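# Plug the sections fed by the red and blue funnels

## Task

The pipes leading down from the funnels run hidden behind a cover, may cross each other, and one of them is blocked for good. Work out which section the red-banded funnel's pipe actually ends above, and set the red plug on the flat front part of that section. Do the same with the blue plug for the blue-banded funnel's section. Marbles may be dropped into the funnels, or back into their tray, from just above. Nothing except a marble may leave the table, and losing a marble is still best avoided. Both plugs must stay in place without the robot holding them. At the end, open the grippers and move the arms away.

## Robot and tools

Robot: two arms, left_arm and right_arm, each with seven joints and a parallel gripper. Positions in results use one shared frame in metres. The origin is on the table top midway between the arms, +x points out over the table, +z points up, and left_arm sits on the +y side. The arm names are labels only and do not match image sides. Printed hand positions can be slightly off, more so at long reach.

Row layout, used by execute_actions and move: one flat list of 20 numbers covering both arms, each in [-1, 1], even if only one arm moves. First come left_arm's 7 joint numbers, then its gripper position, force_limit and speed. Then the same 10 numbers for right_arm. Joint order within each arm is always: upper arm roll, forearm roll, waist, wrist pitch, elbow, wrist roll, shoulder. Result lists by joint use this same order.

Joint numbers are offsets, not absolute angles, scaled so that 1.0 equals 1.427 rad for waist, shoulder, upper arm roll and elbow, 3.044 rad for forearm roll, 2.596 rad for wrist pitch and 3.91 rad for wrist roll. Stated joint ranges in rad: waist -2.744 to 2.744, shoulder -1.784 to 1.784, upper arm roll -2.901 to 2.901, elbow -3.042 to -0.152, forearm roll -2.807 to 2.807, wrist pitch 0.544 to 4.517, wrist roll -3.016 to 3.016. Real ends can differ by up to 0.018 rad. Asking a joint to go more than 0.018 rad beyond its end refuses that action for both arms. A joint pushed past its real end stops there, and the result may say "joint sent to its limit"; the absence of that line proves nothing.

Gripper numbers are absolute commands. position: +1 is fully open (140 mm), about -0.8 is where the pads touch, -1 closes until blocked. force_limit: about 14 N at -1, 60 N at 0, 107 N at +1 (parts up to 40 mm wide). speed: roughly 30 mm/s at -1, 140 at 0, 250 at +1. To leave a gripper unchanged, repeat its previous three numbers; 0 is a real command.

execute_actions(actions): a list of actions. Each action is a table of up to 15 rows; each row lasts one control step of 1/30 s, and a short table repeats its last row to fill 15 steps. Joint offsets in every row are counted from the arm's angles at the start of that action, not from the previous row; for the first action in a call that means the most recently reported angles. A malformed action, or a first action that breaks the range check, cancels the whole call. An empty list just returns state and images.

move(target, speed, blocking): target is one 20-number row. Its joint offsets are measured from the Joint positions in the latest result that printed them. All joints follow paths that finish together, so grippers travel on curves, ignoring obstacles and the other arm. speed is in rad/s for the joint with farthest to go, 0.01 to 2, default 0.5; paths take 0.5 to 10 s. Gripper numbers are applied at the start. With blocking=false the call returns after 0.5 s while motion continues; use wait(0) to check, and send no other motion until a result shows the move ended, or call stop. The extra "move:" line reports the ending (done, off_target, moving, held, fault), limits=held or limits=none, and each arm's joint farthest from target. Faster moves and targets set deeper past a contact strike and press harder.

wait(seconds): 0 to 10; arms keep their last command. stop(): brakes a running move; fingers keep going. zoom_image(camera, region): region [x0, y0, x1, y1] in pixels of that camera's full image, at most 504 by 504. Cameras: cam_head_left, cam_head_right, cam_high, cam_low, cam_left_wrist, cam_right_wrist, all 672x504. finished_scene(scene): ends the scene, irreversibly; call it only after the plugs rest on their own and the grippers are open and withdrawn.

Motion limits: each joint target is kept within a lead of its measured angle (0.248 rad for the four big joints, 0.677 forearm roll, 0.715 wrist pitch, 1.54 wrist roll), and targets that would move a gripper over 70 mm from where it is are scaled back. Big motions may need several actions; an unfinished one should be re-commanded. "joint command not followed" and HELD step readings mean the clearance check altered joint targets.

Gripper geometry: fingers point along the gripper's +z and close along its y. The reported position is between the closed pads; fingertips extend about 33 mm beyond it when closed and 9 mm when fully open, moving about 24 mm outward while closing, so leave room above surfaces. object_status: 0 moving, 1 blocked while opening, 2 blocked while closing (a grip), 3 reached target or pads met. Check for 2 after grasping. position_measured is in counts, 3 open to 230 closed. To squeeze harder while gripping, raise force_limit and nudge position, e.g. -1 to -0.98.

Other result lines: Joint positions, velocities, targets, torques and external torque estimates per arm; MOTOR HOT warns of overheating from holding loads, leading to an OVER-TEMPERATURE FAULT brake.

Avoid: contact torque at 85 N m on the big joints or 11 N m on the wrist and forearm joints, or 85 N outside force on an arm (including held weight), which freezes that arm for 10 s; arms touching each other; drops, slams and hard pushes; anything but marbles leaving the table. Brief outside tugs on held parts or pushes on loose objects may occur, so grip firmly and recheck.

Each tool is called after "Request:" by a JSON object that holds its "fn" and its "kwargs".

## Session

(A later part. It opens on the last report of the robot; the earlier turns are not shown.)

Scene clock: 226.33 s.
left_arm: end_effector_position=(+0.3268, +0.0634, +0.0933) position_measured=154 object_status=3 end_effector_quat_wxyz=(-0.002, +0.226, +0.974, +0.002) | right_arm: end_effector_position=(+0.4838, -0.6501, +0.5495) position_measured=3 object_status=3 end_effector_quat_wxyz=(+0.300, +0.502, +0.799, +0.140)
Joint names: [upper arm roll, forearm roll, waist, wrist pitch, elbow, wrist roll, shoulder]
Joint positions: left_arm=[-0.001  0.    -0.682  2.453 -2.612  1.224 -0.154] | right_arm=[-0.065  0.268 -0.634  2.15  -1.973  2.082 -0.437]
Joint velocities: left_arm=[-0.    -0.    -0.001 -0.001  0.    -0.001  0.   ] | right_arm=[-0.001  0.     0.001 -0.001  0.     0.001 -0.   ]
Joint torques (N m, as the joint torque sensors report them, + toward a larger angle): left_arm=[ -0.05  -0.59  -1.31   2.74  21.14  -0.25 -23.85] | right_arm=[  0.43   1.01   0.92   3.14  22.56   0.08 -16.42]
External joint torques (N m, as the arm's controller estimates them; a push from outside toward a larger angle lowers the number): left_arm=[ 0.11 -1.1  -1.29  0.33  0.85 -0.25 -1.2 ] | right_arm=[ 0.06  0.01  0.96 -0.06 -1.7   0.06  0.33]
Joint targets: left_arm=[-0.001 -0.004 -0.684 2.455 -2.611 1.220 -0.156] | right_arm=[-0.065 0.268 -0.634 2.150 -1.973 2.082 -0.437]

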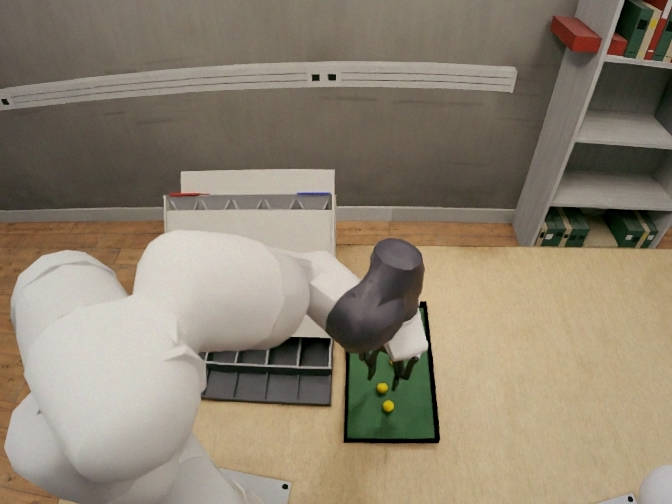

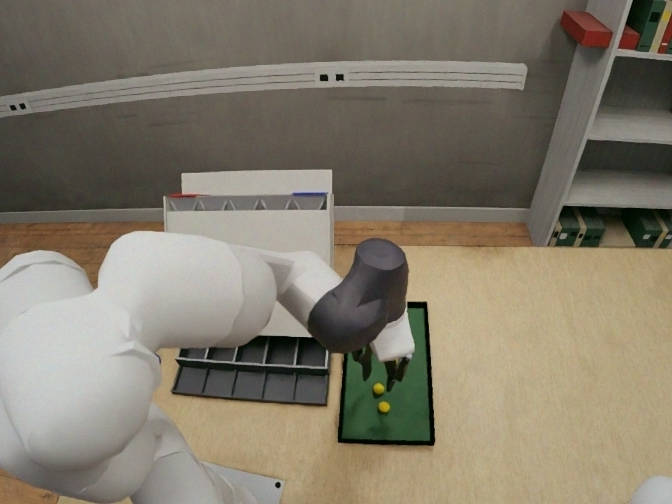

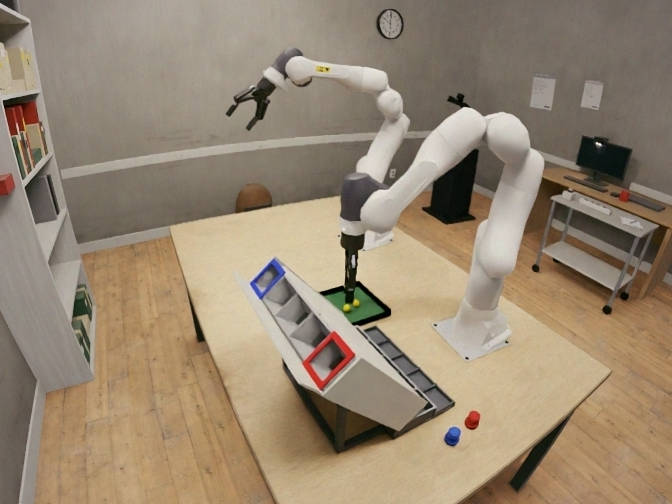

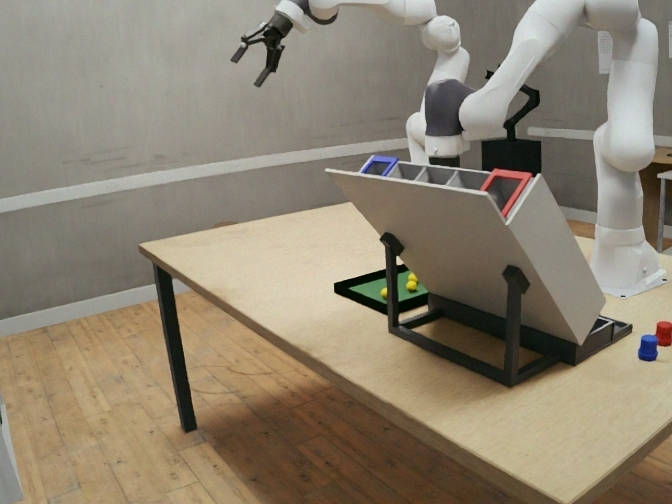

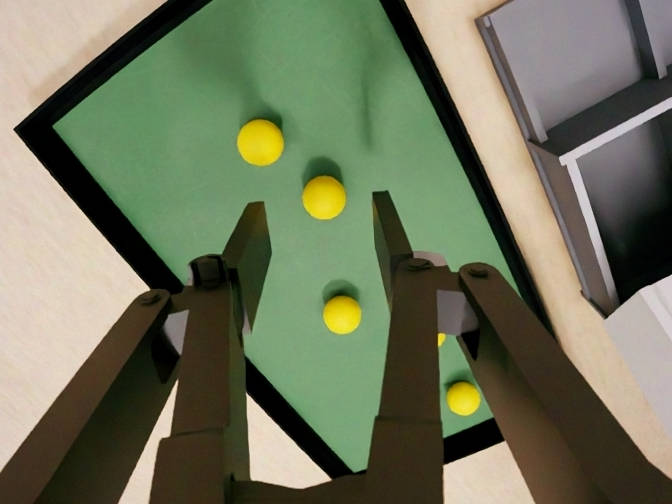

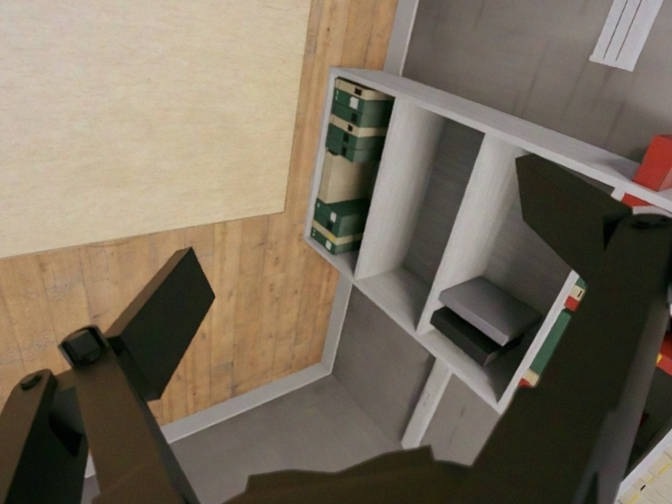

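Request:
{"fn": "execute_actions", "kwargs": {"actions": [[[0,0,0,0.0012,-0.0005,0,0.0025,-0.2,-0.3,0.3,0,0,0,0,0,0,0,1,-0.5,0],[0,0,0,0.0049,-0.0019,0,0.0094,-0.2,-0.3,0.3,0,0,0,0,0,0,0,1,-0.5,0],[0,0,0,0.0122,-0.0038,0,0.0196,-0.2,-0.3,0.3,0,0,0,0,0,0,0,1,-0.5,0],[0,0,0,0.0243,-0.0063,0,0.0319,-0.2,-0.3,0.3,0,0,0,0,0,0,0,1,-0.5,0],[0,0,0,0.0389,-0.0089,0,0.0454,-0.2,-0.3,0.3,0,0,0,0,0,0,0,1,-0.5,0],[0,0,0,0.0541,-0.0115,0,0.0588,-0.2,-0.3,0.3,0,0,0,0,0,0,0,1,-0.5,0],[0,0,0,0.0675,-0.0140,0,0.0711,-0.2,-0.3,0.3,0,0,0,0,0,0,0,1,-0.5,0],[0,0,0,0.0772,-0.0159,0,0.0813,-0.2,-0.3,0.3,0,0,0,0,0,0,0,1,-0.5,0],[0,0,0,0.0833,-0.0173,0,0.0882,-0.2,-0.3,0.3,0,0,0,0,0,0,0,1,-0.5,0],[0,0,0,0.0845,-0.0178,0,0.0907,-0.2,-0.3,0.3,0,0,0,0,0,0,0,1,-0.5,0],[0,0,0,0.0809,-0.0178,0,0.0907,-0.2,-0.3,0.3,0,0,0,0,0,0,0,1,-0.5,0],[0,0,0,0.0736,-0.0178,0,0.0907,-0.2,-0.3,0.3,0,0,0,0,0,0,0,1,-0.5,0],[0,0,0,0.0657,-0.0178,0,0.0907,-1,-0.3,-0.3,0,0,0,0,0,0,0,1,-0.5,0],[0,0,0,0.0620,-0.0178,0,0.0907,-1,-0.3,-0.3,0,0,0,0,0,0,0,1,-0.5,0],[0,0,0,0.0612,-0.0178,0,0.0907,-1,-0.3,-0.3,0,0,0,0,0,0,0,1,-0.5,0]]]}}

Scene clock: 246.87 s.
left_arm: end_effector_position=(+0.3281, +0.0619, +0.0433) position_measured=165 object_status=0 end_effector_quat_wxyz=(-0.000, +0.226, +0.974, +0.000) | right_arm: end_effector_position=(+0.4838, -0.6501, +0.5495) position_measured=3 object_status=3 end_effector_quat_wxyz=(+0.300, +0.502, +0.799, +0.140)
Joint names: [upper arm roll, forearm roll, waist, wrist pitch, elbow, wrist roll, shoulder]
Joint positions: left_arm=[-0.001  0.    -0.682  2.61  -2.637  1.224 -0.027] | right_arm=[-0.065  0.268 -0.634  2.15  -1.973  2.082 -0.437]
Joint velocities: left_arm=[-0.     0.    -0.001  0.001 -0.001 -0.     0.004] | right_arm=[ 0.    -0.     0.    -0.     0.     0.001 -0.   ]
Joint torques (N m, as the joint torque sensors report them, + toward a larger angle): left_arm=[ -0.22   0.41   0.48   2.61  17.81  -0.08 -22.94] | right_arm=[  0.55   0.97   0.79   3.11  22.43   0.06 -16.18]
External joint torques (N m, as the arm's controller estimates them; a push from outside toward a larger angle lowers the number): left_arm=[-0.14 -0.01  0.54  0.12 -0.89 -0.08  2.85] | right_arm=[ 0.08 -0.03  0.76 -0.09 -1.85  0.04  0.61]
Joint targets: left_arm=[-0.001 0.000 -0.682 2.612 -2.638 1.224 -0.025] | right_arm=[-0.065 0.268 -0.634 2.150 -1.973 2.082 -0.437]
Step readings (joint positions):
0: left_arm=[-0.001 0.000 -0.682 2.453 -2.612 1.224 -0.154] | right_arm=[-0.065 0.268 -0.634 2.150 -1.973 2.082 -0.437]
1: left_arm=[-0.001 0.000 -0.682 2.453 -2.612 1.224 -0.154] | right_arm=[-0.065 0.268 -0.634 2.150 -1.973 2.082 -0.437]
2: left_arm=[-0.001 0.000 -0.682 2.455 -2.612 1.224 -0.153] | right_arm=[-0.065 0.268 -0.634 2.150 -1.973 2.082 -0.437]
4: left_arm=[-0.001 0.000 -0.682 2.469 -2.613 1.224 -0.140] | right_arm=[-0.065 0.268 -0.634 2.150 -1.973 2.082 -0.437]
8: left_arm=[-0.001 0.000 -0.682 2.546 -2.624 1.224 -0.078] | right_arm=[-0.065 0.268 -0.634 2.150 -1.973 2.082 -0.437]
15: Joint positions above

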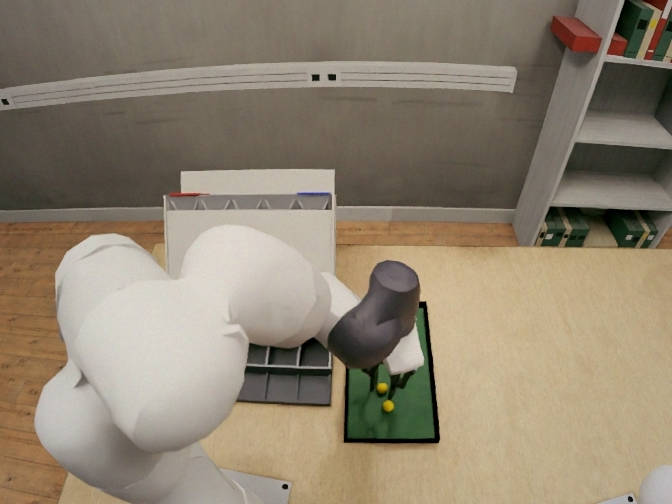

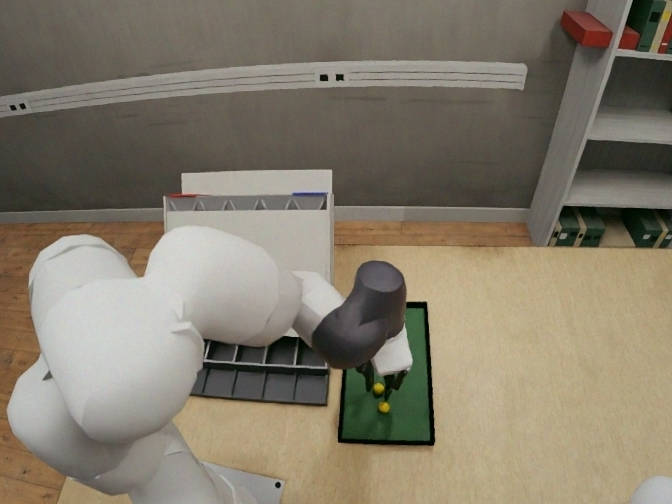

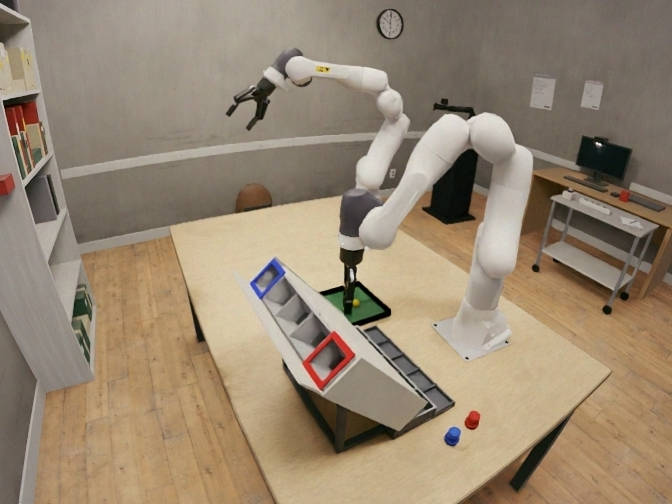

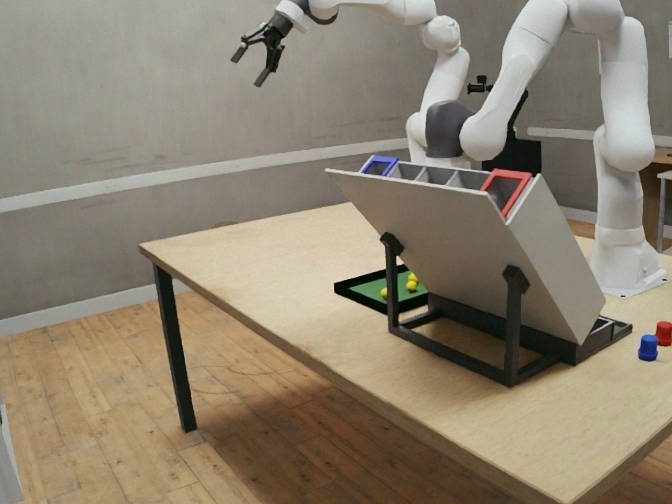

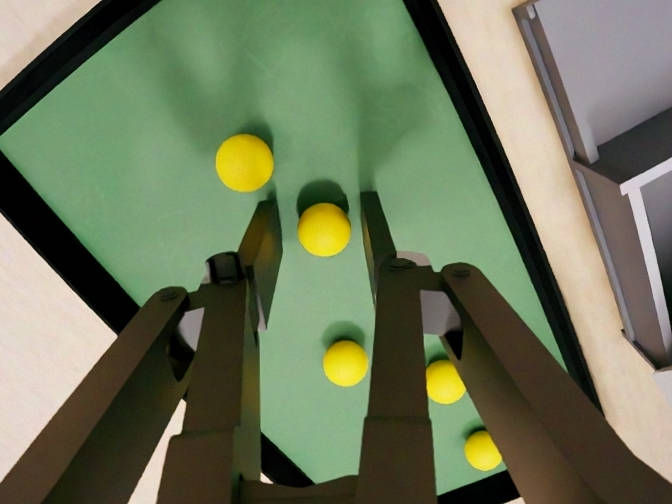

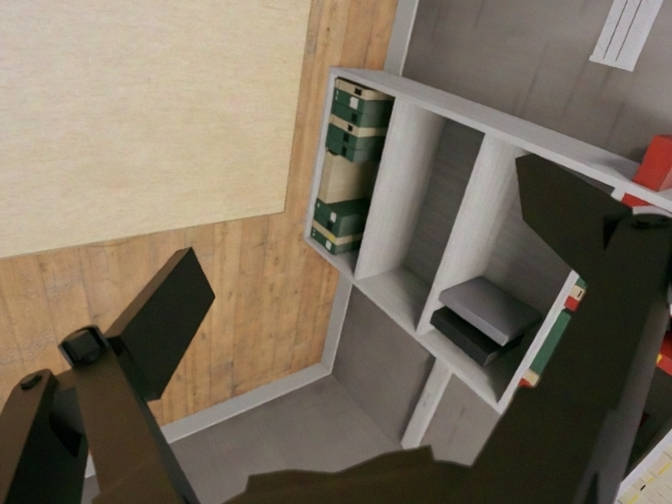

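Request:
{"fn": "execute_actions", "kwargs": {"actions": [[[0,0,0.0043,-0.0057,0.0115,0,-0.0055,-1,-0.3,-0.3,0,0,0,0,0,0,0,1,-0.5,0],[0,0,0.0076,-0.0178,0.0204,0,-0.0091,-1,-0.3,-0.3,0,0,0,0,0,0,0,1,-0.5,0],[0,0,0.0119,-0.0310,0.0318,0,-0.0132,-1,-0.3,-0.3,0,0,0,0,0,0,0,1,-0.5,0],[0,0,0.0172,-0.0460,0.0458,0,-0.0175,-1,-0.3,-0.3,0,0,0,0,0,0,0,1,-0.5,0],[0,0,0.0234,-0.0613,0.0624,0,-0.0219,-1,-0.3,-0.3,0,0,0,0,0,0,0,1,-0.5,0],[0,0,0.0305,-0.0782,0.0815,0,-0.0259,-1,-0.3,-0.3,0,0,0,0,0,0,0,1,-0.5,0],[0,0,0.0386,-0.0956,0.1031,0,-0.0296,-1,-0.3,-0.3,0,0,0,0,0,0,0,1,-0.5,0],[0,0,0.0477,-0.1139,0.1273,0,-0.0324,-1,-0.3,-0.3,0,0,0,0,0,0,0,1,-0.5,0],[0,0,0.0577,-0.1327,0.1540,0,-0.0343,-1,-0.3,-0.3,0,0,0,0,0,0,0,1,-0.5,0],[0,0,0.0687,-0.1518,0.1833,0,-0.0350,-1,-0.3,-0.3,0,0,0,0,0,0,0,1,-0.5,0],[0,0,0.0801,-0.1711,0.2139,0,-0.0350,-1,-0.3,-0.3,0,0,0,0,0,0,0,1,-0.5,0],[0,0,0.0915,-0.1909,0.2444,0,-0.0350,-1,-0.3,-0.3,0,0,0,0,0,0,0,1,-0.5,0],[0,0,0.1030,-0.2091,0.2750,0,-0.0350,-1,-0.3,-0.3,0,0,0,0,0,0,0,1,-0.5,0],[0,0,0.1144,-0.2258,0.3055,0,-0.0350,-1,-0.3,-0.3,0,0,0,0,0,0,0,1,-0.5,0],[0,0,0.1259,-0.2426,0.3361,0,-0.0350,-1,-0.3,-0.3,0,0,0,0,0,0,0,1,-0.5,0]],[[0,0,0.0378,-0.0941,0.1008,0,-0.0014,-1,-0.3,-0.3,0,0,0,0,0,0,0,1,-0.5,0],[0,0,0.0492,-0.1109,0.1314,0,-0.0014,-1,-0.3,-0.3,0,0,0,0,0,0,0,1,-0.5,0],[0,0,0.0606,-0.1277,0.1619,0,-0.0014,-1,-0.3,-0.3,0,0,0,0,0,0,0,1,-0.5,0],[0,0,0.0721,-0.1445,0.1925,0,-0.0014,-1,-0.3,-0.3,0,0,0,0,0,0,0,1,-0.5,0],[0,0,0.0835,-0.1612,0.2230,0,-0.0014,-1,-0.3,-0.3,0,0,0,0,0,0,0,1,-0.5,0],[0,0,0.0950,-0.1780,0.2536,0,0.0001,-1,-0.3,-0.3,0,0,0,0,0,0,0,1,-0.5,0],[0,0,0.1064,-0.1948,0.2842,0,0.0042,-1,-0.3,-0.3,0,0,0,0,0,0,0,1,-0.5,0],[0,0,0.1179,-0.2074,0.3147,0,0.0109,-1,-0.3,-0.3,0,0,0,0,0,0,0,1,-0.5,0],[0,0,0.1293,-0.2156,0.3453,0,0.0198,-1,-0.3,-0.3,0,0,0,0,0,0,0,1,-0.5,0],[0,0,0.1407,-0.2227,0.3758,0,0.0307,-1,-0.3,-0.3,0,0,0,0,0,0,0,1,-0.5,0],[0,0,0.1522,-0.2294,0.4064,0,0.0434,-1,-0.3,-0.3,0,0,0,0,0,0,0,1,-0.5,0],[0,0,0.1636,-0.2353,0.4369,0,0.0576,-1,-0.3,-0.3,0,0,0,0,0,0,0,1,-0.5,0],[0,0,0.1751,-0.2410,0.4675,0,0.0731,-1,-0.3,-0.3,0,0,0,0,0,0,0,1,-0.5,0],[0,0,0.1865,-0.2463,0.4980,0,0.0897,-1,-0.3,-0.3,0,0,0,0,0,0,0,1,-0.5,0],[0,0,0.1980,-0.2517,0.5286,0,0.1071,-1,-0.3,-0.3,0,0,0,0,0,0,0,1,-0.5,0]],[[0,0,0.0378,-0.0431,0.1008,0,0.0567,-1,-0.3,-0.3,0,0,0,0,0,0,0,1,-0.5,0],[0,0,0.0492,-0.0483,0.1314,0,0.0751,-1,-0.3,-0.3,0,0,0,0,0,0,0,1,-0.5,0],[0,0,0.0606,-0.0539,0.1619,0,0.0936,-1,-0.3,-0.3,0,0,0,0,0,0,0,1,-0.5,0],[0,0,0.0716,-0.0598,0.1912,0,0.1119,-1,-0.3,-0.3,0,0,0,0,0,0,0,1,-0.5,0],[0,0,0.0816,-0.0661,0.2180,0,0.1299,-1,-0.3,-0.3,0,0,0,0,0,0,0,1,-0.5,0],[0,0,0.0907,-0.0695,0.2421,0,0.1474,-1,-0.3,-0.3,0,0,0,0,0,0,0,1,-0.5,0],[0,0,0.0988,-0.0689,0.2638,0,0.1640,-1,-0.3,-0.3,0,0,0,0,0,0,0,1,-0.5,0],[0,0,0.1059,-0.0680,0.2829,0,0.1795,-1,-0.3,-0.3,0,0,0,0,0,0,0,1,-0.5,0],[0,0,0.1121,-0.0668,0.2994,0,0.1937,-1,-0.3,-0.3,0,0,0,0,0,0,0,1,-0.5,0],[0,0,0.1174,-0.0655,0.3134,0,0.2064,-1,-0.3,-0.3,0,0,0,0,0,0,0,1,-0.5,0],[0,0,0.1217,-0.0636,0.3249,0,0.2173,-1,-0.3,-0.3,0,0,0,0,0,0,0,1,-0.5,0],[0,0,0.1250,-0.0620,0.3338,0,0.2262,-1,-0.3,-0.3,0,0,0,0,0,0,0,1,-0.5,0],[0,0,0.1274,-0.0603,0.3402,0,0.2329,-1,-0.3,-0.3,0,0,0,0,0,0,0,1,-0.5,0],[0,0,0.1288,-0.0591,0.3440,0,0.2370,-1,-0.3,-0.3,0,0,0,0,0,0,0,1,-0.5,0],[0,0,0.1293,-0.0587,0.3453,0,0.2385,-1,-0.3,-0.3,0,0,0,0,0,0,0,1,-0.5,0]]]}}

Scene clock: 364.30 s.
left_arm: end_effector_position=(+0.6690, +0.2171, +0.4014) position_measured=197 object_status=2 end_effector_quat_wxyz=(+0.009, -0.056, +0.998, -0.002) | right_arm: end_effector_position=(+0.4838, -0.6501, +0.5495) position_measured=3 object_status=3 end_effector_quat_wxyz=(+0.300, +0.502, +0.799, +0.140)
Joint names: [upper arm roll, forearm roll, waist, wrist pitch, elbow, wrist roll, shoulder]
Joint positions: left_arm=[ 0.001  0.    -0.115  1.496 -1.122  1.224  0.356] | right_arm=[-0.065  0.268 -0.634  2.15  -1.973  2.082 -0.437]
Joint velocities: left_arm=[ 0.006 -0.     0.101  0.001  0.204  0.     0.307] | right_arm=[-0.001 -0.     0.001  0.    -0.001  0.    -0.   ]
Joint torques (N m, as the joint torque sensors report them, + toward a larger angle): left_arm=[ -3.04   0.69  -2.91   0.58  27.72  -0.03 -51.13] | right_arm=[  0.29   1.02   0.62   3.14  22.29   0.02 -16.11]
External joint torques (N m, as the arm's controller estimates them; a push from outside toward a larger angle lowers the number): left_arm=[-1.18  0.11  0.22 -1.86  2.8  -0.03 -3.13] | right_arm=[-0.09  0.02  0.66 -0.06 -1.96  0.    0.57]
External joint torques at the end of the 1st action: left_arm=[-0.55 -0.07  2.3  -0.54  1.63  0.   -0.7 ] | right_arm=[ 0.26 -0.05  0.57 -0.09 -1.93  0.04  0.44]
External joint torques at the end of the 2nd action: left_arm=[-1.22 -0.01  1.89 -0.46  2.61 -0.03  1.51] | right_arm=[ 0.05  0.01  0.93 -0.12 -1.77  0.02  0.47]
Joint targets: left_arm=[-0.003 0.000 -0.112 1.484 -1.096 1.224 0.365] | right_arm=[-0.065 0.268 -0.634 2.150 -1.973 2.082 -0.437]
Step readings (joint positions; steps 1 to 15: 1st action; 16 to 30: 2nd action; 31 to 45: 3rd action):
0: left_arm=[-0.001 0.000 -0.682 2.610 -2.637 1.224 -0.027] | right_arm=[-0.065 0.268 -0.634 2.150 -1.973 2.082 -0.437]
1: left_arm=[-0.001 0.000 -0.681 2.607 -2.635 1.224 -0.027] | right_arm=[-0.065 0.268 -0.634 2.150 -1.973 2.082 -0.437]
2: left_arm=[-0.001 0.000 -0.679 2.600 -2.629 1.224 -0.028] | right_arm=[-0.065 0.268 -0.634 2.150 -1.973 2.082 -0.437]
4: left_arm=[-0.001 0.000 -0.672 2.571 -2.608 1.224 -0.034] | right_arm=[-0.065 0.268 -0.634 2.150 -1.973 2.082 -0.437]
8: left_arm=[-0.002 0.000 -0.640 2.465 -2.522 1.224 -0.055] | right_arm=[-0.065 0.268 -0.634 2.150 -1.973 2.082 -0.437]
15: left_arm=[-0.002 0.000 -0.541 2.183 -2.252 1.224 -0.070] | right_arm=[-0.065 0.268 -0.634 2.150 -1.973 2.082 -0.437]
16: left_arm=[-0.002 0.000 -0.524 2.140 -2.208 1.224 -0.070] | right_arm=[-0.065 0.268 -0.634 2.150 -1.973 2.082 -0.437]
17: left_arm=[-0.003 0.000 -0.508 2.098 -2.163 1.224 -0.070] | right_arm=[-0.065 0.268 -0.634 2.150 -1.973 2.082 -0.437]
19: left_arm=[-0.003 0.000 -0.476 2.012 -2.075 1.224 -0.070] | right_arm=[-0.065 0.268 -0.634 2.150 -1.973 2.082 -0.437]
23: left_arm=[-0.003 0.000 -0.411 1.842 -1.898 1.224 -0.067] | right_arm=[-0.065 0.268 -0.634 2.150 -1.973 2.082 -0.437]
30: left_arm=[-0.003 0.000 -0.297 1.636 -1.589 1.224 0.025] | right_arm=[-0.065 0.268 -0.634 2.150 -1.973 2.082 -0.437]
31: left_arm=[-0.003 0.000 -0.280 1.617 -1.544 1.224 0.048] | right_arm=[-0.065 0.268 -0.634 2.150 -1.973 2.082 -0.437]
32: left_arm=[-0.003 0.000 -0.264 1.598 -1.499 1.224 0.073] | right_arm=[-0.065 0.268 -0.634 2.150 -1.973 2.082 -0.437]
34: left_arm=[-0.004 0.000 -0.232 1.564 -1.410 1.224 0.124] | right_arm=[-0.065 0.268 -0.634 2.150 -1.973 2.082 -0.437]
38: left_arm=[-0.003 0.000 -0.174 1.509 -1.257 1.224 0.223] | right_arm=[-0.065 0.268 -0.634 2.150 -1.973 2.082 -0.437]
45: Joint positions above

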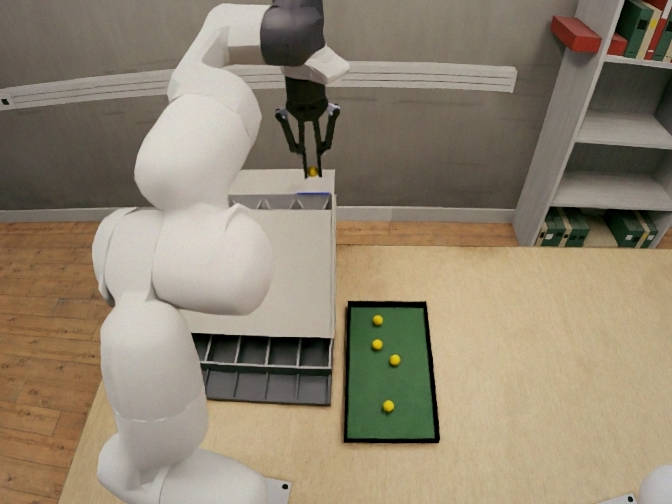

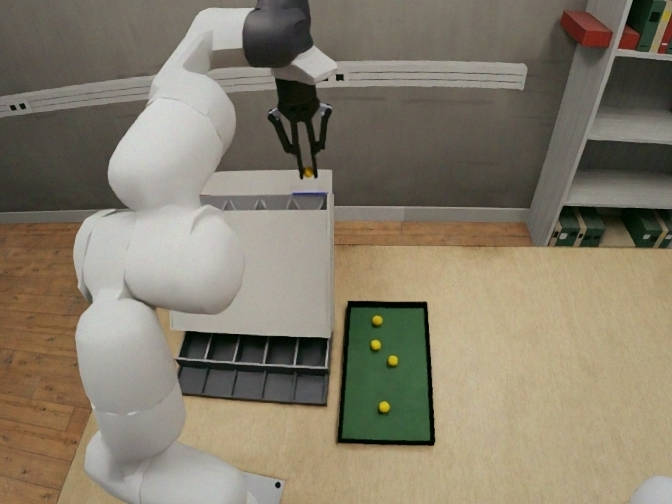

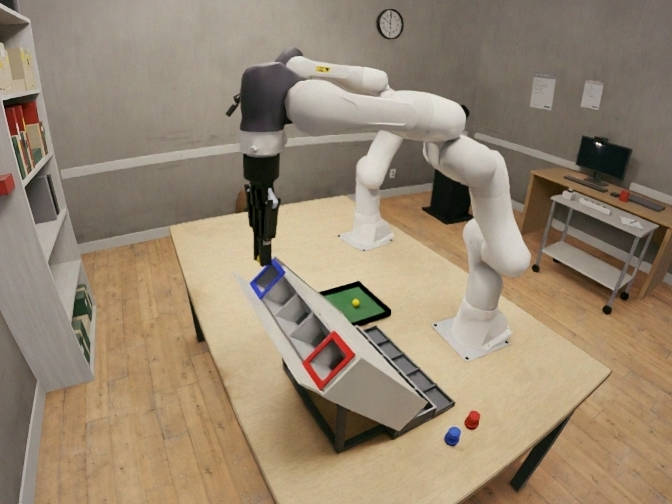

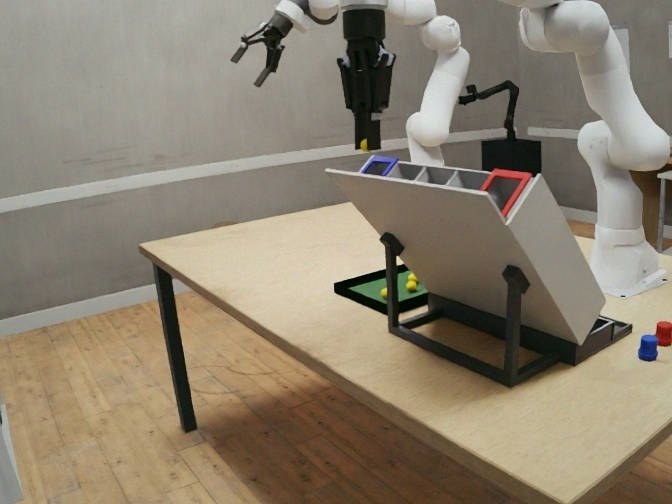

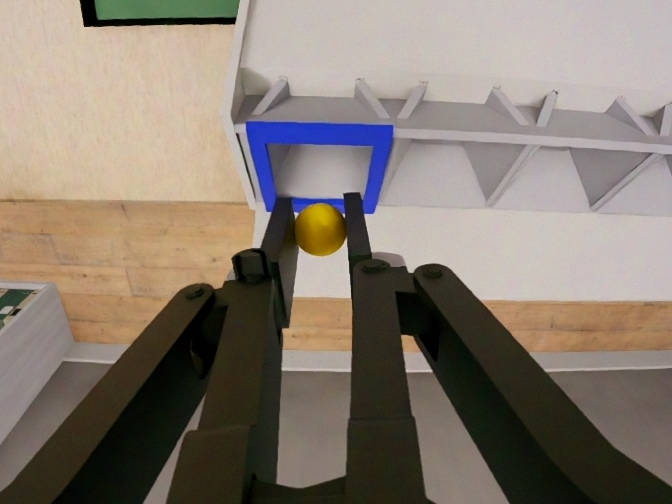

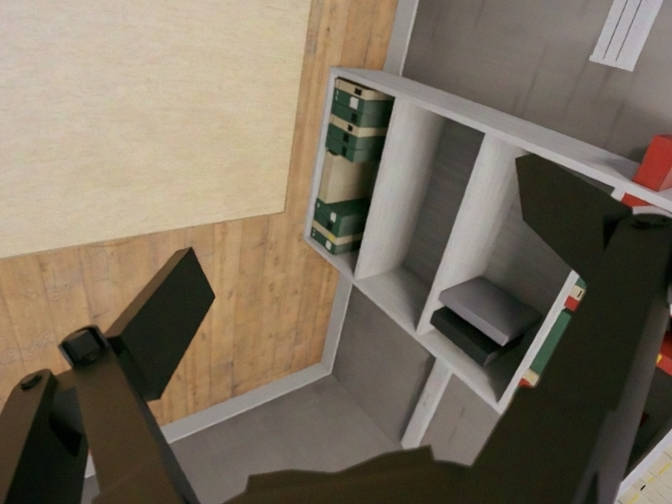

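Request:
{"fn": "execute_actions", "kwargs": {"actions": []}}

Scene clock: 366.57 s.
left_arm: end_effector_position=(+0.6711, +0.2174, +0.4044) position_measured=197 object_status=2 end_effector_quat_wxyz=(+0.010, -0.057, +0.998, -0.003) | right_arm: end_effector_position=(+0.4838, -0.6501, +0.5495) position_measured=3 object_status=3 end_effector_quat_wxyz=(+0.300, +0.502, +0.799, +0.140)
Joint names: [upper arm roll, forearm roll, waist, wrist pitch, elbow, wrist roll, shoulder]
Joint positions: left_arm=[-0.002  0.    -0.111  1.486 -1.099  1.224  0.366] | right_arm=[-0.065  0.268 -0.634  2.15  -1.973  2.082 -0.437]
Joint velocities: left_arm=[-0.001 -0.001 -0.001  0.     0.001 -0.     0.   ] | right_arm=[ 0.    -0.001  0.001 -0.    -0.002 -0.001  0.001]
Joint torques (N m, as the joint torque sensors report them, + toward a larger angle): left_arm=[ -1.02   0.73  -0.15   2.24  24.07  -0.04 -43.53] | right_arm=[  0.8    1.04   0.83   3.14  22.37   0.07 -16.03]
External joint torques (N m, as the arm's controller estimates them; a push from outside toward a larger angle lowers the number): left_arm=[-1.33 -0.06 -0.16 -0.24  1.16 -0.04 -1.02] | right_arm=[ 0.3   0.04  0.77 -0.04 -1.8   0.05  0.58]
Joint targets: left_arm=[-0.003 0.000 -0.112 1.484 -1.096 1.224 0.365] | right_arm=[-0.065 0.268 -0.634 2.150 -1.973 2.082 -0.437]

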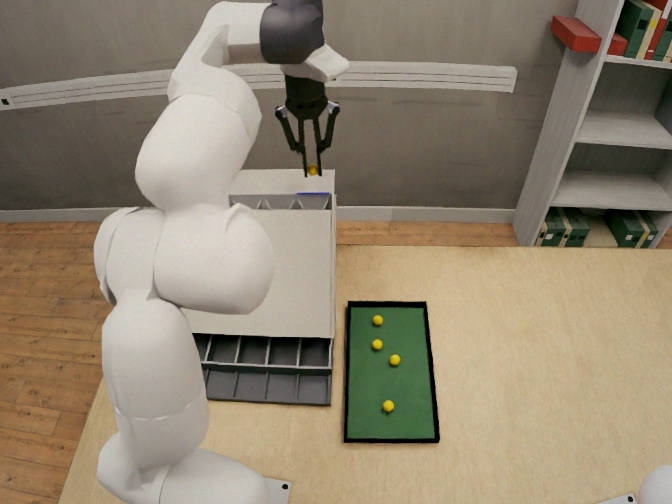

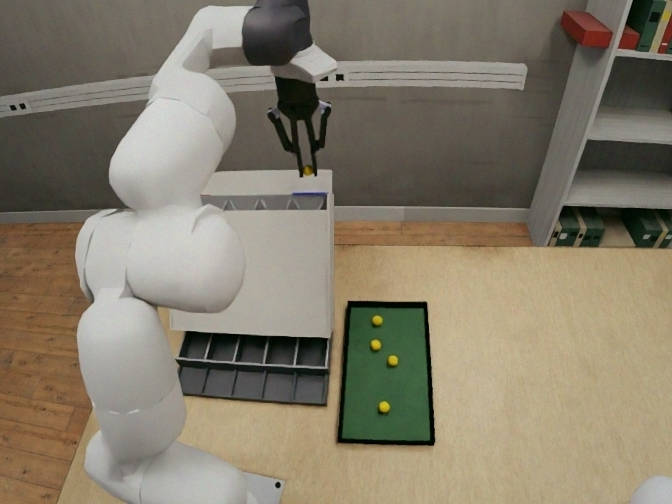

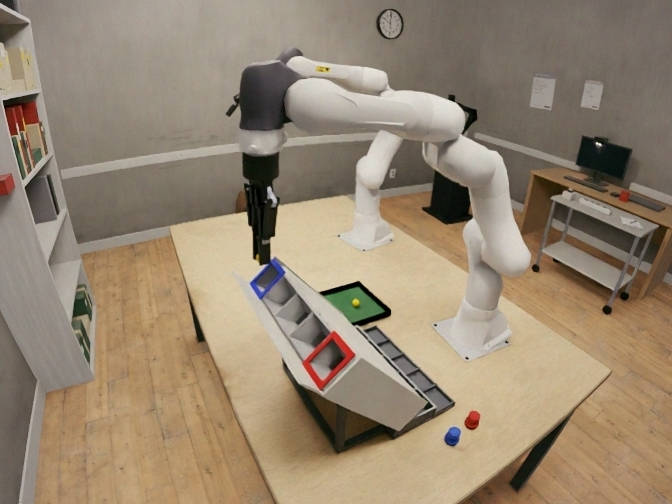

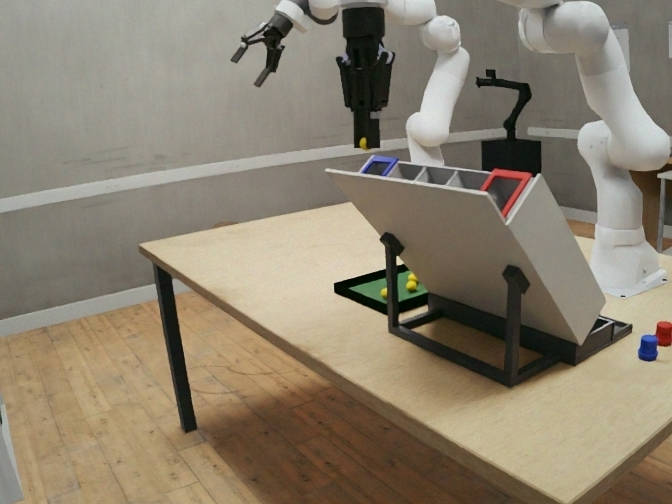

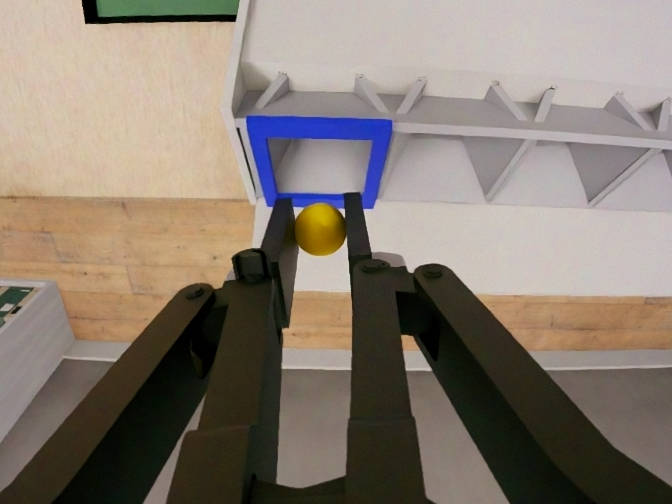

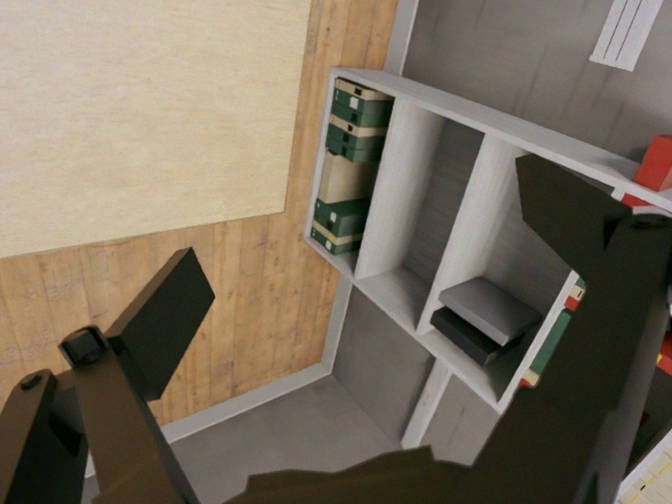

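Request:
{"fn": "zoom_image", "kwargs": {"camera": "cam_left_wrist", "region": [220, 60, 672, 260]}}

Region (220, 60, 672, 260) of cam_left_wrist's 672x504 image, scaled by 1.115, with more detail than that image has; it fills the top 223 rows of this view, and the rest is white.

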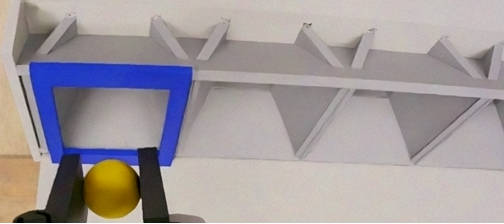

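Request:
{"fn": "execute_actions", "kwargs": {"actions": [[[0,0,0,0,-0.0122,0,-0.0148,-1,-0.3,-0.3,0,0,0,0,0,0,0,1,-0.5,0],[0,0,0,0,-0.0216,0,-0.0249,-0.2,-0.3,0.5,0,0,0,0,0,0,0,1,-0.5,0],[0,0,-0.0014,0,-0.0338,0,-0.0371,-0.2,-0.3,0.5,0,0,0,0,0,0,0,1,-0.5,0],[0,0,-0.0054,0,-0.0486,0,-0.0506,-0.2,-0.3,0.5,0,0,0,0,0,0,0,1,-0.5,0],[0,0,-0.0117,0,-0.0662,0,-0.0650,-0.2,-0.3,0.5,0,0,0,0,0,0,0,1,-0.5,0],[0,0,-0.0201,0,-0.0865,0,-0.0800,-0.2,-0.3,0.5,0,0,0,0,0,0,0,1,-0.5,0],[0,0,-0.0304,0.002,-0.1095,0,-0.0948,-0.2,-0.3,0.5,0,0,0,0,0,0,0,1,-0.5,0],[0,0,-0.0422,0.0106,-0.1351,0,-0.1092,-0.2,-0.3,0.5,0,0,0,0,0,0,0,1,-0.5,0],[0,0,-0.0553,0.0236,-0.1635,0,-0.1228,-0.2,-0.3,0.5,0,0,0,0,0,0,0,1,-0.5,0],[0,0,-0.0694,0.0368,-0.1932,0,-0.1349,-0.2,-0.3,0.5,0,0,0,0,0,0,0,1,-0.5,0],[0,0,-0.0843,0.0535,-0.2229,0,-0.1451,-0.2,-0.3,0.5,0,0,0,0,0,0,0,1,-0.5,0],[0,0,-0.0998,0.0694,-0.2527,0,-0.1530,-0.2,-0.3,0.5,0,0,0,0,0,0,0,1,-0.5,0],[0,0,-0.1155,0.0844,-0.2824,0,-0.1580,-0.2,-0.3,0.5,0,0,0,0,0,0,0,1,-0.5,0],[0,0,-0.1312,0.1016,-0.3121,0,-0.1598,-0.2,-0.3,0.5,0,0,0,0,0,0,0,1,-0.5,0],[0,0,-0.1467,0.1216,-0.3418,0,-0.1598,-0.2,-0.3,0.5,0,0,0,0,0,0,0,1,-0.5,0]],[[0,0,-0.0508,0.0841,-0.0936,0,-0.0046,-0.2,-0.3,0.5,0,0,0,0,0,0,0,1,-0.5,0],[0,0,-0.0649,0.1044,-0.1234,0,-0.0046,-0.2,-0.3,0.5,0,0,0,0,0,0,0,1,-0.5,0],[0,0,-0.0780,0.1201,-0.1531,0,-0.0046,-0.2,-0.3,0.5,0,0,0,0,0,0,0,1,-0.5,0],[0,0,-0.0898,0.1362,-0.1828,0,-0.0046,-0.2,-0.3,0.5,0,0,0,0,0,0,0,1,-0.5,0],[0,0,-0.1001,0.1518,-0.2125,0,-0.0046,-0.2,-0.3,0.5,0,0,0,0,0,0,0,1,-0.5,0],[0,0,-0.1085,0.1705,-0.2423,0,-0.0046,-0.2,-0.3,0.5,0,0,0,0,0,0,0,1,-0.5,0],[0,0,-0.1148,0.1869,-0.2720,0,-0.0046,-0.2,-0.3,0.5,0,0,0,0,0,0,0,1,-0.5,0],[0,0,-0.1188,0.2032,-0.2999,0,-0.0046,-0.2,-0.3,0.5,0,0,0,0,0,0,0,1,-0.5,0],[0,0,-0.1210,0.2198,-0.3240,0,-0.0046,-0.2,-0.3,0.5,0,0,0,0,0,0,0,1,-0.5,0],[0,0,-0.1210,0.2302,-0.3444,0,-0.0046,-0.2,-0.3,0.5,0,0,0,0,0,0,0,1,-0.5,0],[0,0,-0.1210,0.2345,-0.3612,0,-0.0046,-0.2,-0.3,0.5,0,0,0,0,0,0,0,1,-0.5,0],[0,0,-0.1210,0.2363,-0.3741,0,-0.0046,-0.2,-0.3,0.5,0,0,0,0,0,0,0,1,-0.5,0],[0,0,-0.1210,0.2350,-0.3835,0,-0.0046,-0.2,-0.3,0.5,0,0,0,0,0,0,0,1,-0.5,0],[0,0,-0.1210,0.2273,-0.3890,0,-0.0046,-0.2,-0.3,0.5,0,0,0,0,0,0,0,1,-0.5,0],[0,0,-0.1210,0.2122,-0.3909,0,-0.0046,-0.2,-0.3,0.5,0,0,0,0,0,0,0,1,-0.5,0]]]}}

Scene clock: 478.70 s.
left_arm: end_effector_position=(+0.5218, +0.0587, +0.1728) position_measured=154 object_status=3 end_effector_quat_wxyz=(+0.003, +0.109, +0.994, -0.002) | right_arm: end_effector_position=(+0.4838, -0.6501, +0.5495) position_measured=3 object_status=3 end_effector_quat_wxyz=(+0.300, +0.502, +0.799, +0.140)
Joint names: [upper arm roll, forearm roll, waist, wrist pitch, elbow, wrist roll, shoulder]
Joint positions: left_arm=[-0.003  0.    -0.441  2.165 -2.02   1.224  0.138] | right_arm=[-0.065  0.268 -0.634  2.15  -1.973  2.082 -0.437]
Joint velocities: left_arm=[ 0.031  0.001 -0.     0.142 -0.358 -0.001  0.   ] | right_arm=[ 0.    -0.001 -0.001  0.    -0.001  0.002 -0.   ]
Joint torques (N m, as the joint torque sensors report them, + toward a larger angle): left_arm=[ -0.08   0.64   0.26   3.47  25.78  -0.02 -38.47] | right_arm=[  0.48   1.01   0.59   3.13  22.61   0.04 -16.29]
External joint torques (N m, as the arm's controller estimates them; a push from outside toward a larger angle lowers the number): left_arm=[ 0.09 -0.09  0.31  0.31 -1.96 -0.01  2.03] | right_arm=[ 0.05  0.01  0.59 -0.08 -1.68  0.02  0.51]
External joint torques at the end of the 1st action: left_arm=[-0.86  0.14 -1.34  0.3  -1.69 -0.05 -1.44] | right_arm=[ 0.27 -0.03  0.63 -0.12 -1.77  0.    0.55]
Joint targets: left_arm=[0.001 0.000 -0.442 2.195 -2.043 1.224 0.132] | right_arm=[-0.065 0.268 -0.634 2.150 -1.973 2.082 -0.437]
Step readings (joint positions; steps 1 to 15: 1st action; 16 to 30: 2nd action):
0: left_arm=[-0.002 0.000 -0.111 1.486 -1.099 1.224 0.366] | right_arm=[-0.065 0.268 -0.634 2.150 -1.973 2.082 -0.437]
1: left_arm=[-0.002 0.000 -0.111 1.486 -1.103 1.224 0.363] | right_arm=[-0.065 0.268 -0.634 2.150 -1.973 2.082 -0.437]
2: left_arm=[-0.002 0.000 -0.111 1.486 -1.112 1.224 0.357] | right_arm=[-0.065 0.268 -0.634 2.150 -1.973 2.082 -0.437]
4: left_arm=[-0.002 0.000 -0.112 1.486 -1.138 1.224 0.335] | right_arm=[-0.065 0.268 -0.634 2.150 -1.973 2.082 -0.437]
8: left_arm=[0.002 0.000 -0.136 1.491 -1.226 1.224 0.257] | right_arm=[-0.065 0.268 -0.634 2.150 -1.973 2.082 -0.437]
15: left_arm=[0.001 0.000 -0.269 1.644 -1.486 1.224 0.138] | right_arm=[-0.065 0.268 -0.634 2.150 -1.973 2.082 -0.437]
16: left_arm=[0.000 0.000 -0.292 1.682 -1.526 1.224 0.134] | right_arm=[-0.065 0.268 -0.634 2.150 -1.973 2.082 -0.437]
17: left_arm=[0.000 0.000 -0.314 1.723 -1.567 1.224 0.132] | right_arm=[-0.065 0.268 -0.634 2.150 -1.973 2.082 -0.437]
19: left_arm=[-0.001 0.000 -0.355 1.805 -1.651 1.224 0.131] | right_arm=[-0.065 0.268 -0.634 2.150 -1.973 2.082 -0.437]
23: left_arm=[-0.003 0.000 -0.418 1.973 -1.821 1.224 0.133] | right_arm=[-0.065 0.268 -0.634 2.150 -1.973 2.082 -0.437]
30: Joint positions above

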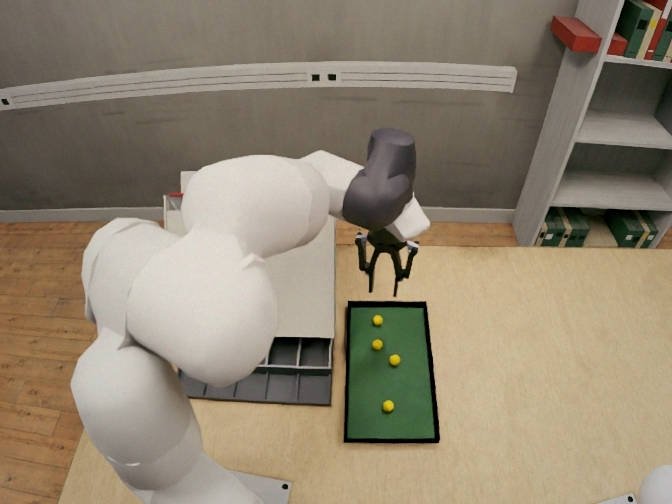

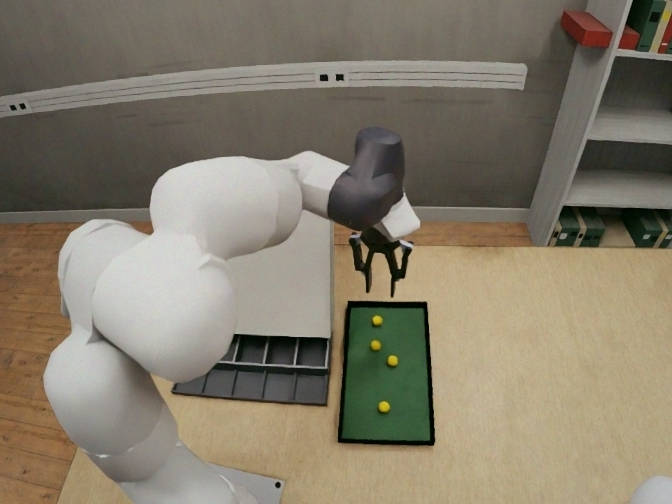

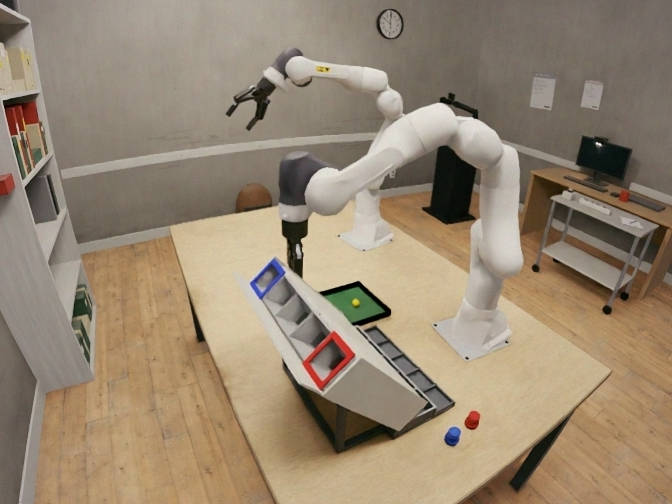

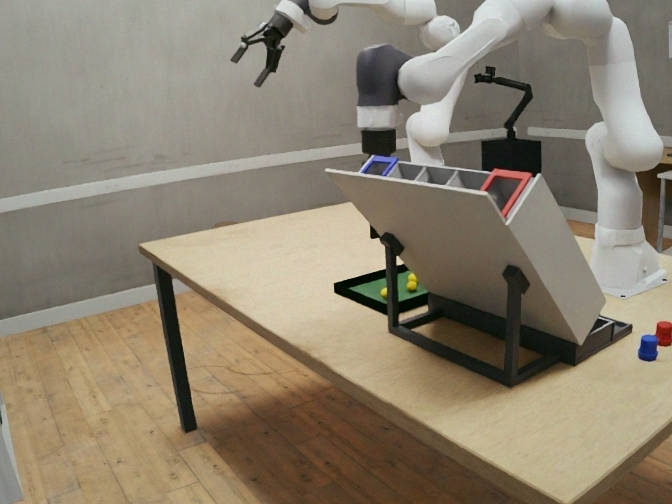

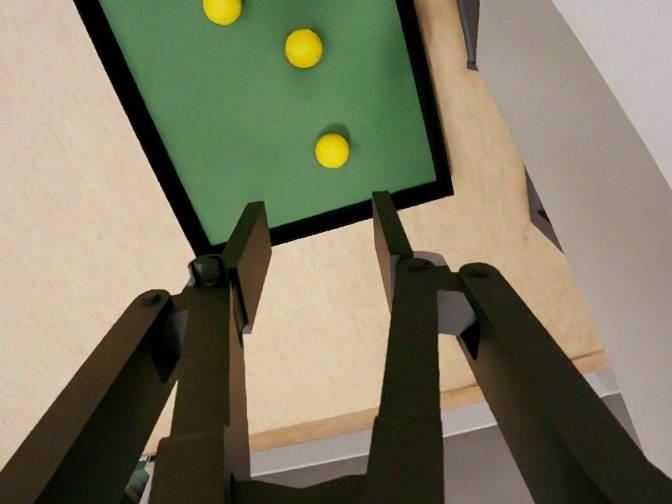

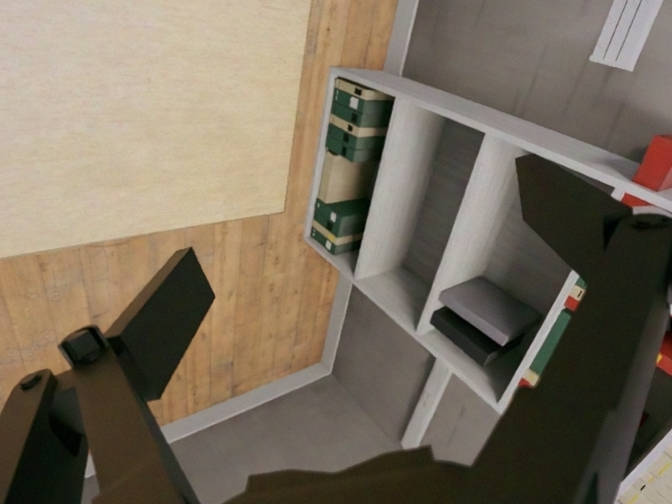

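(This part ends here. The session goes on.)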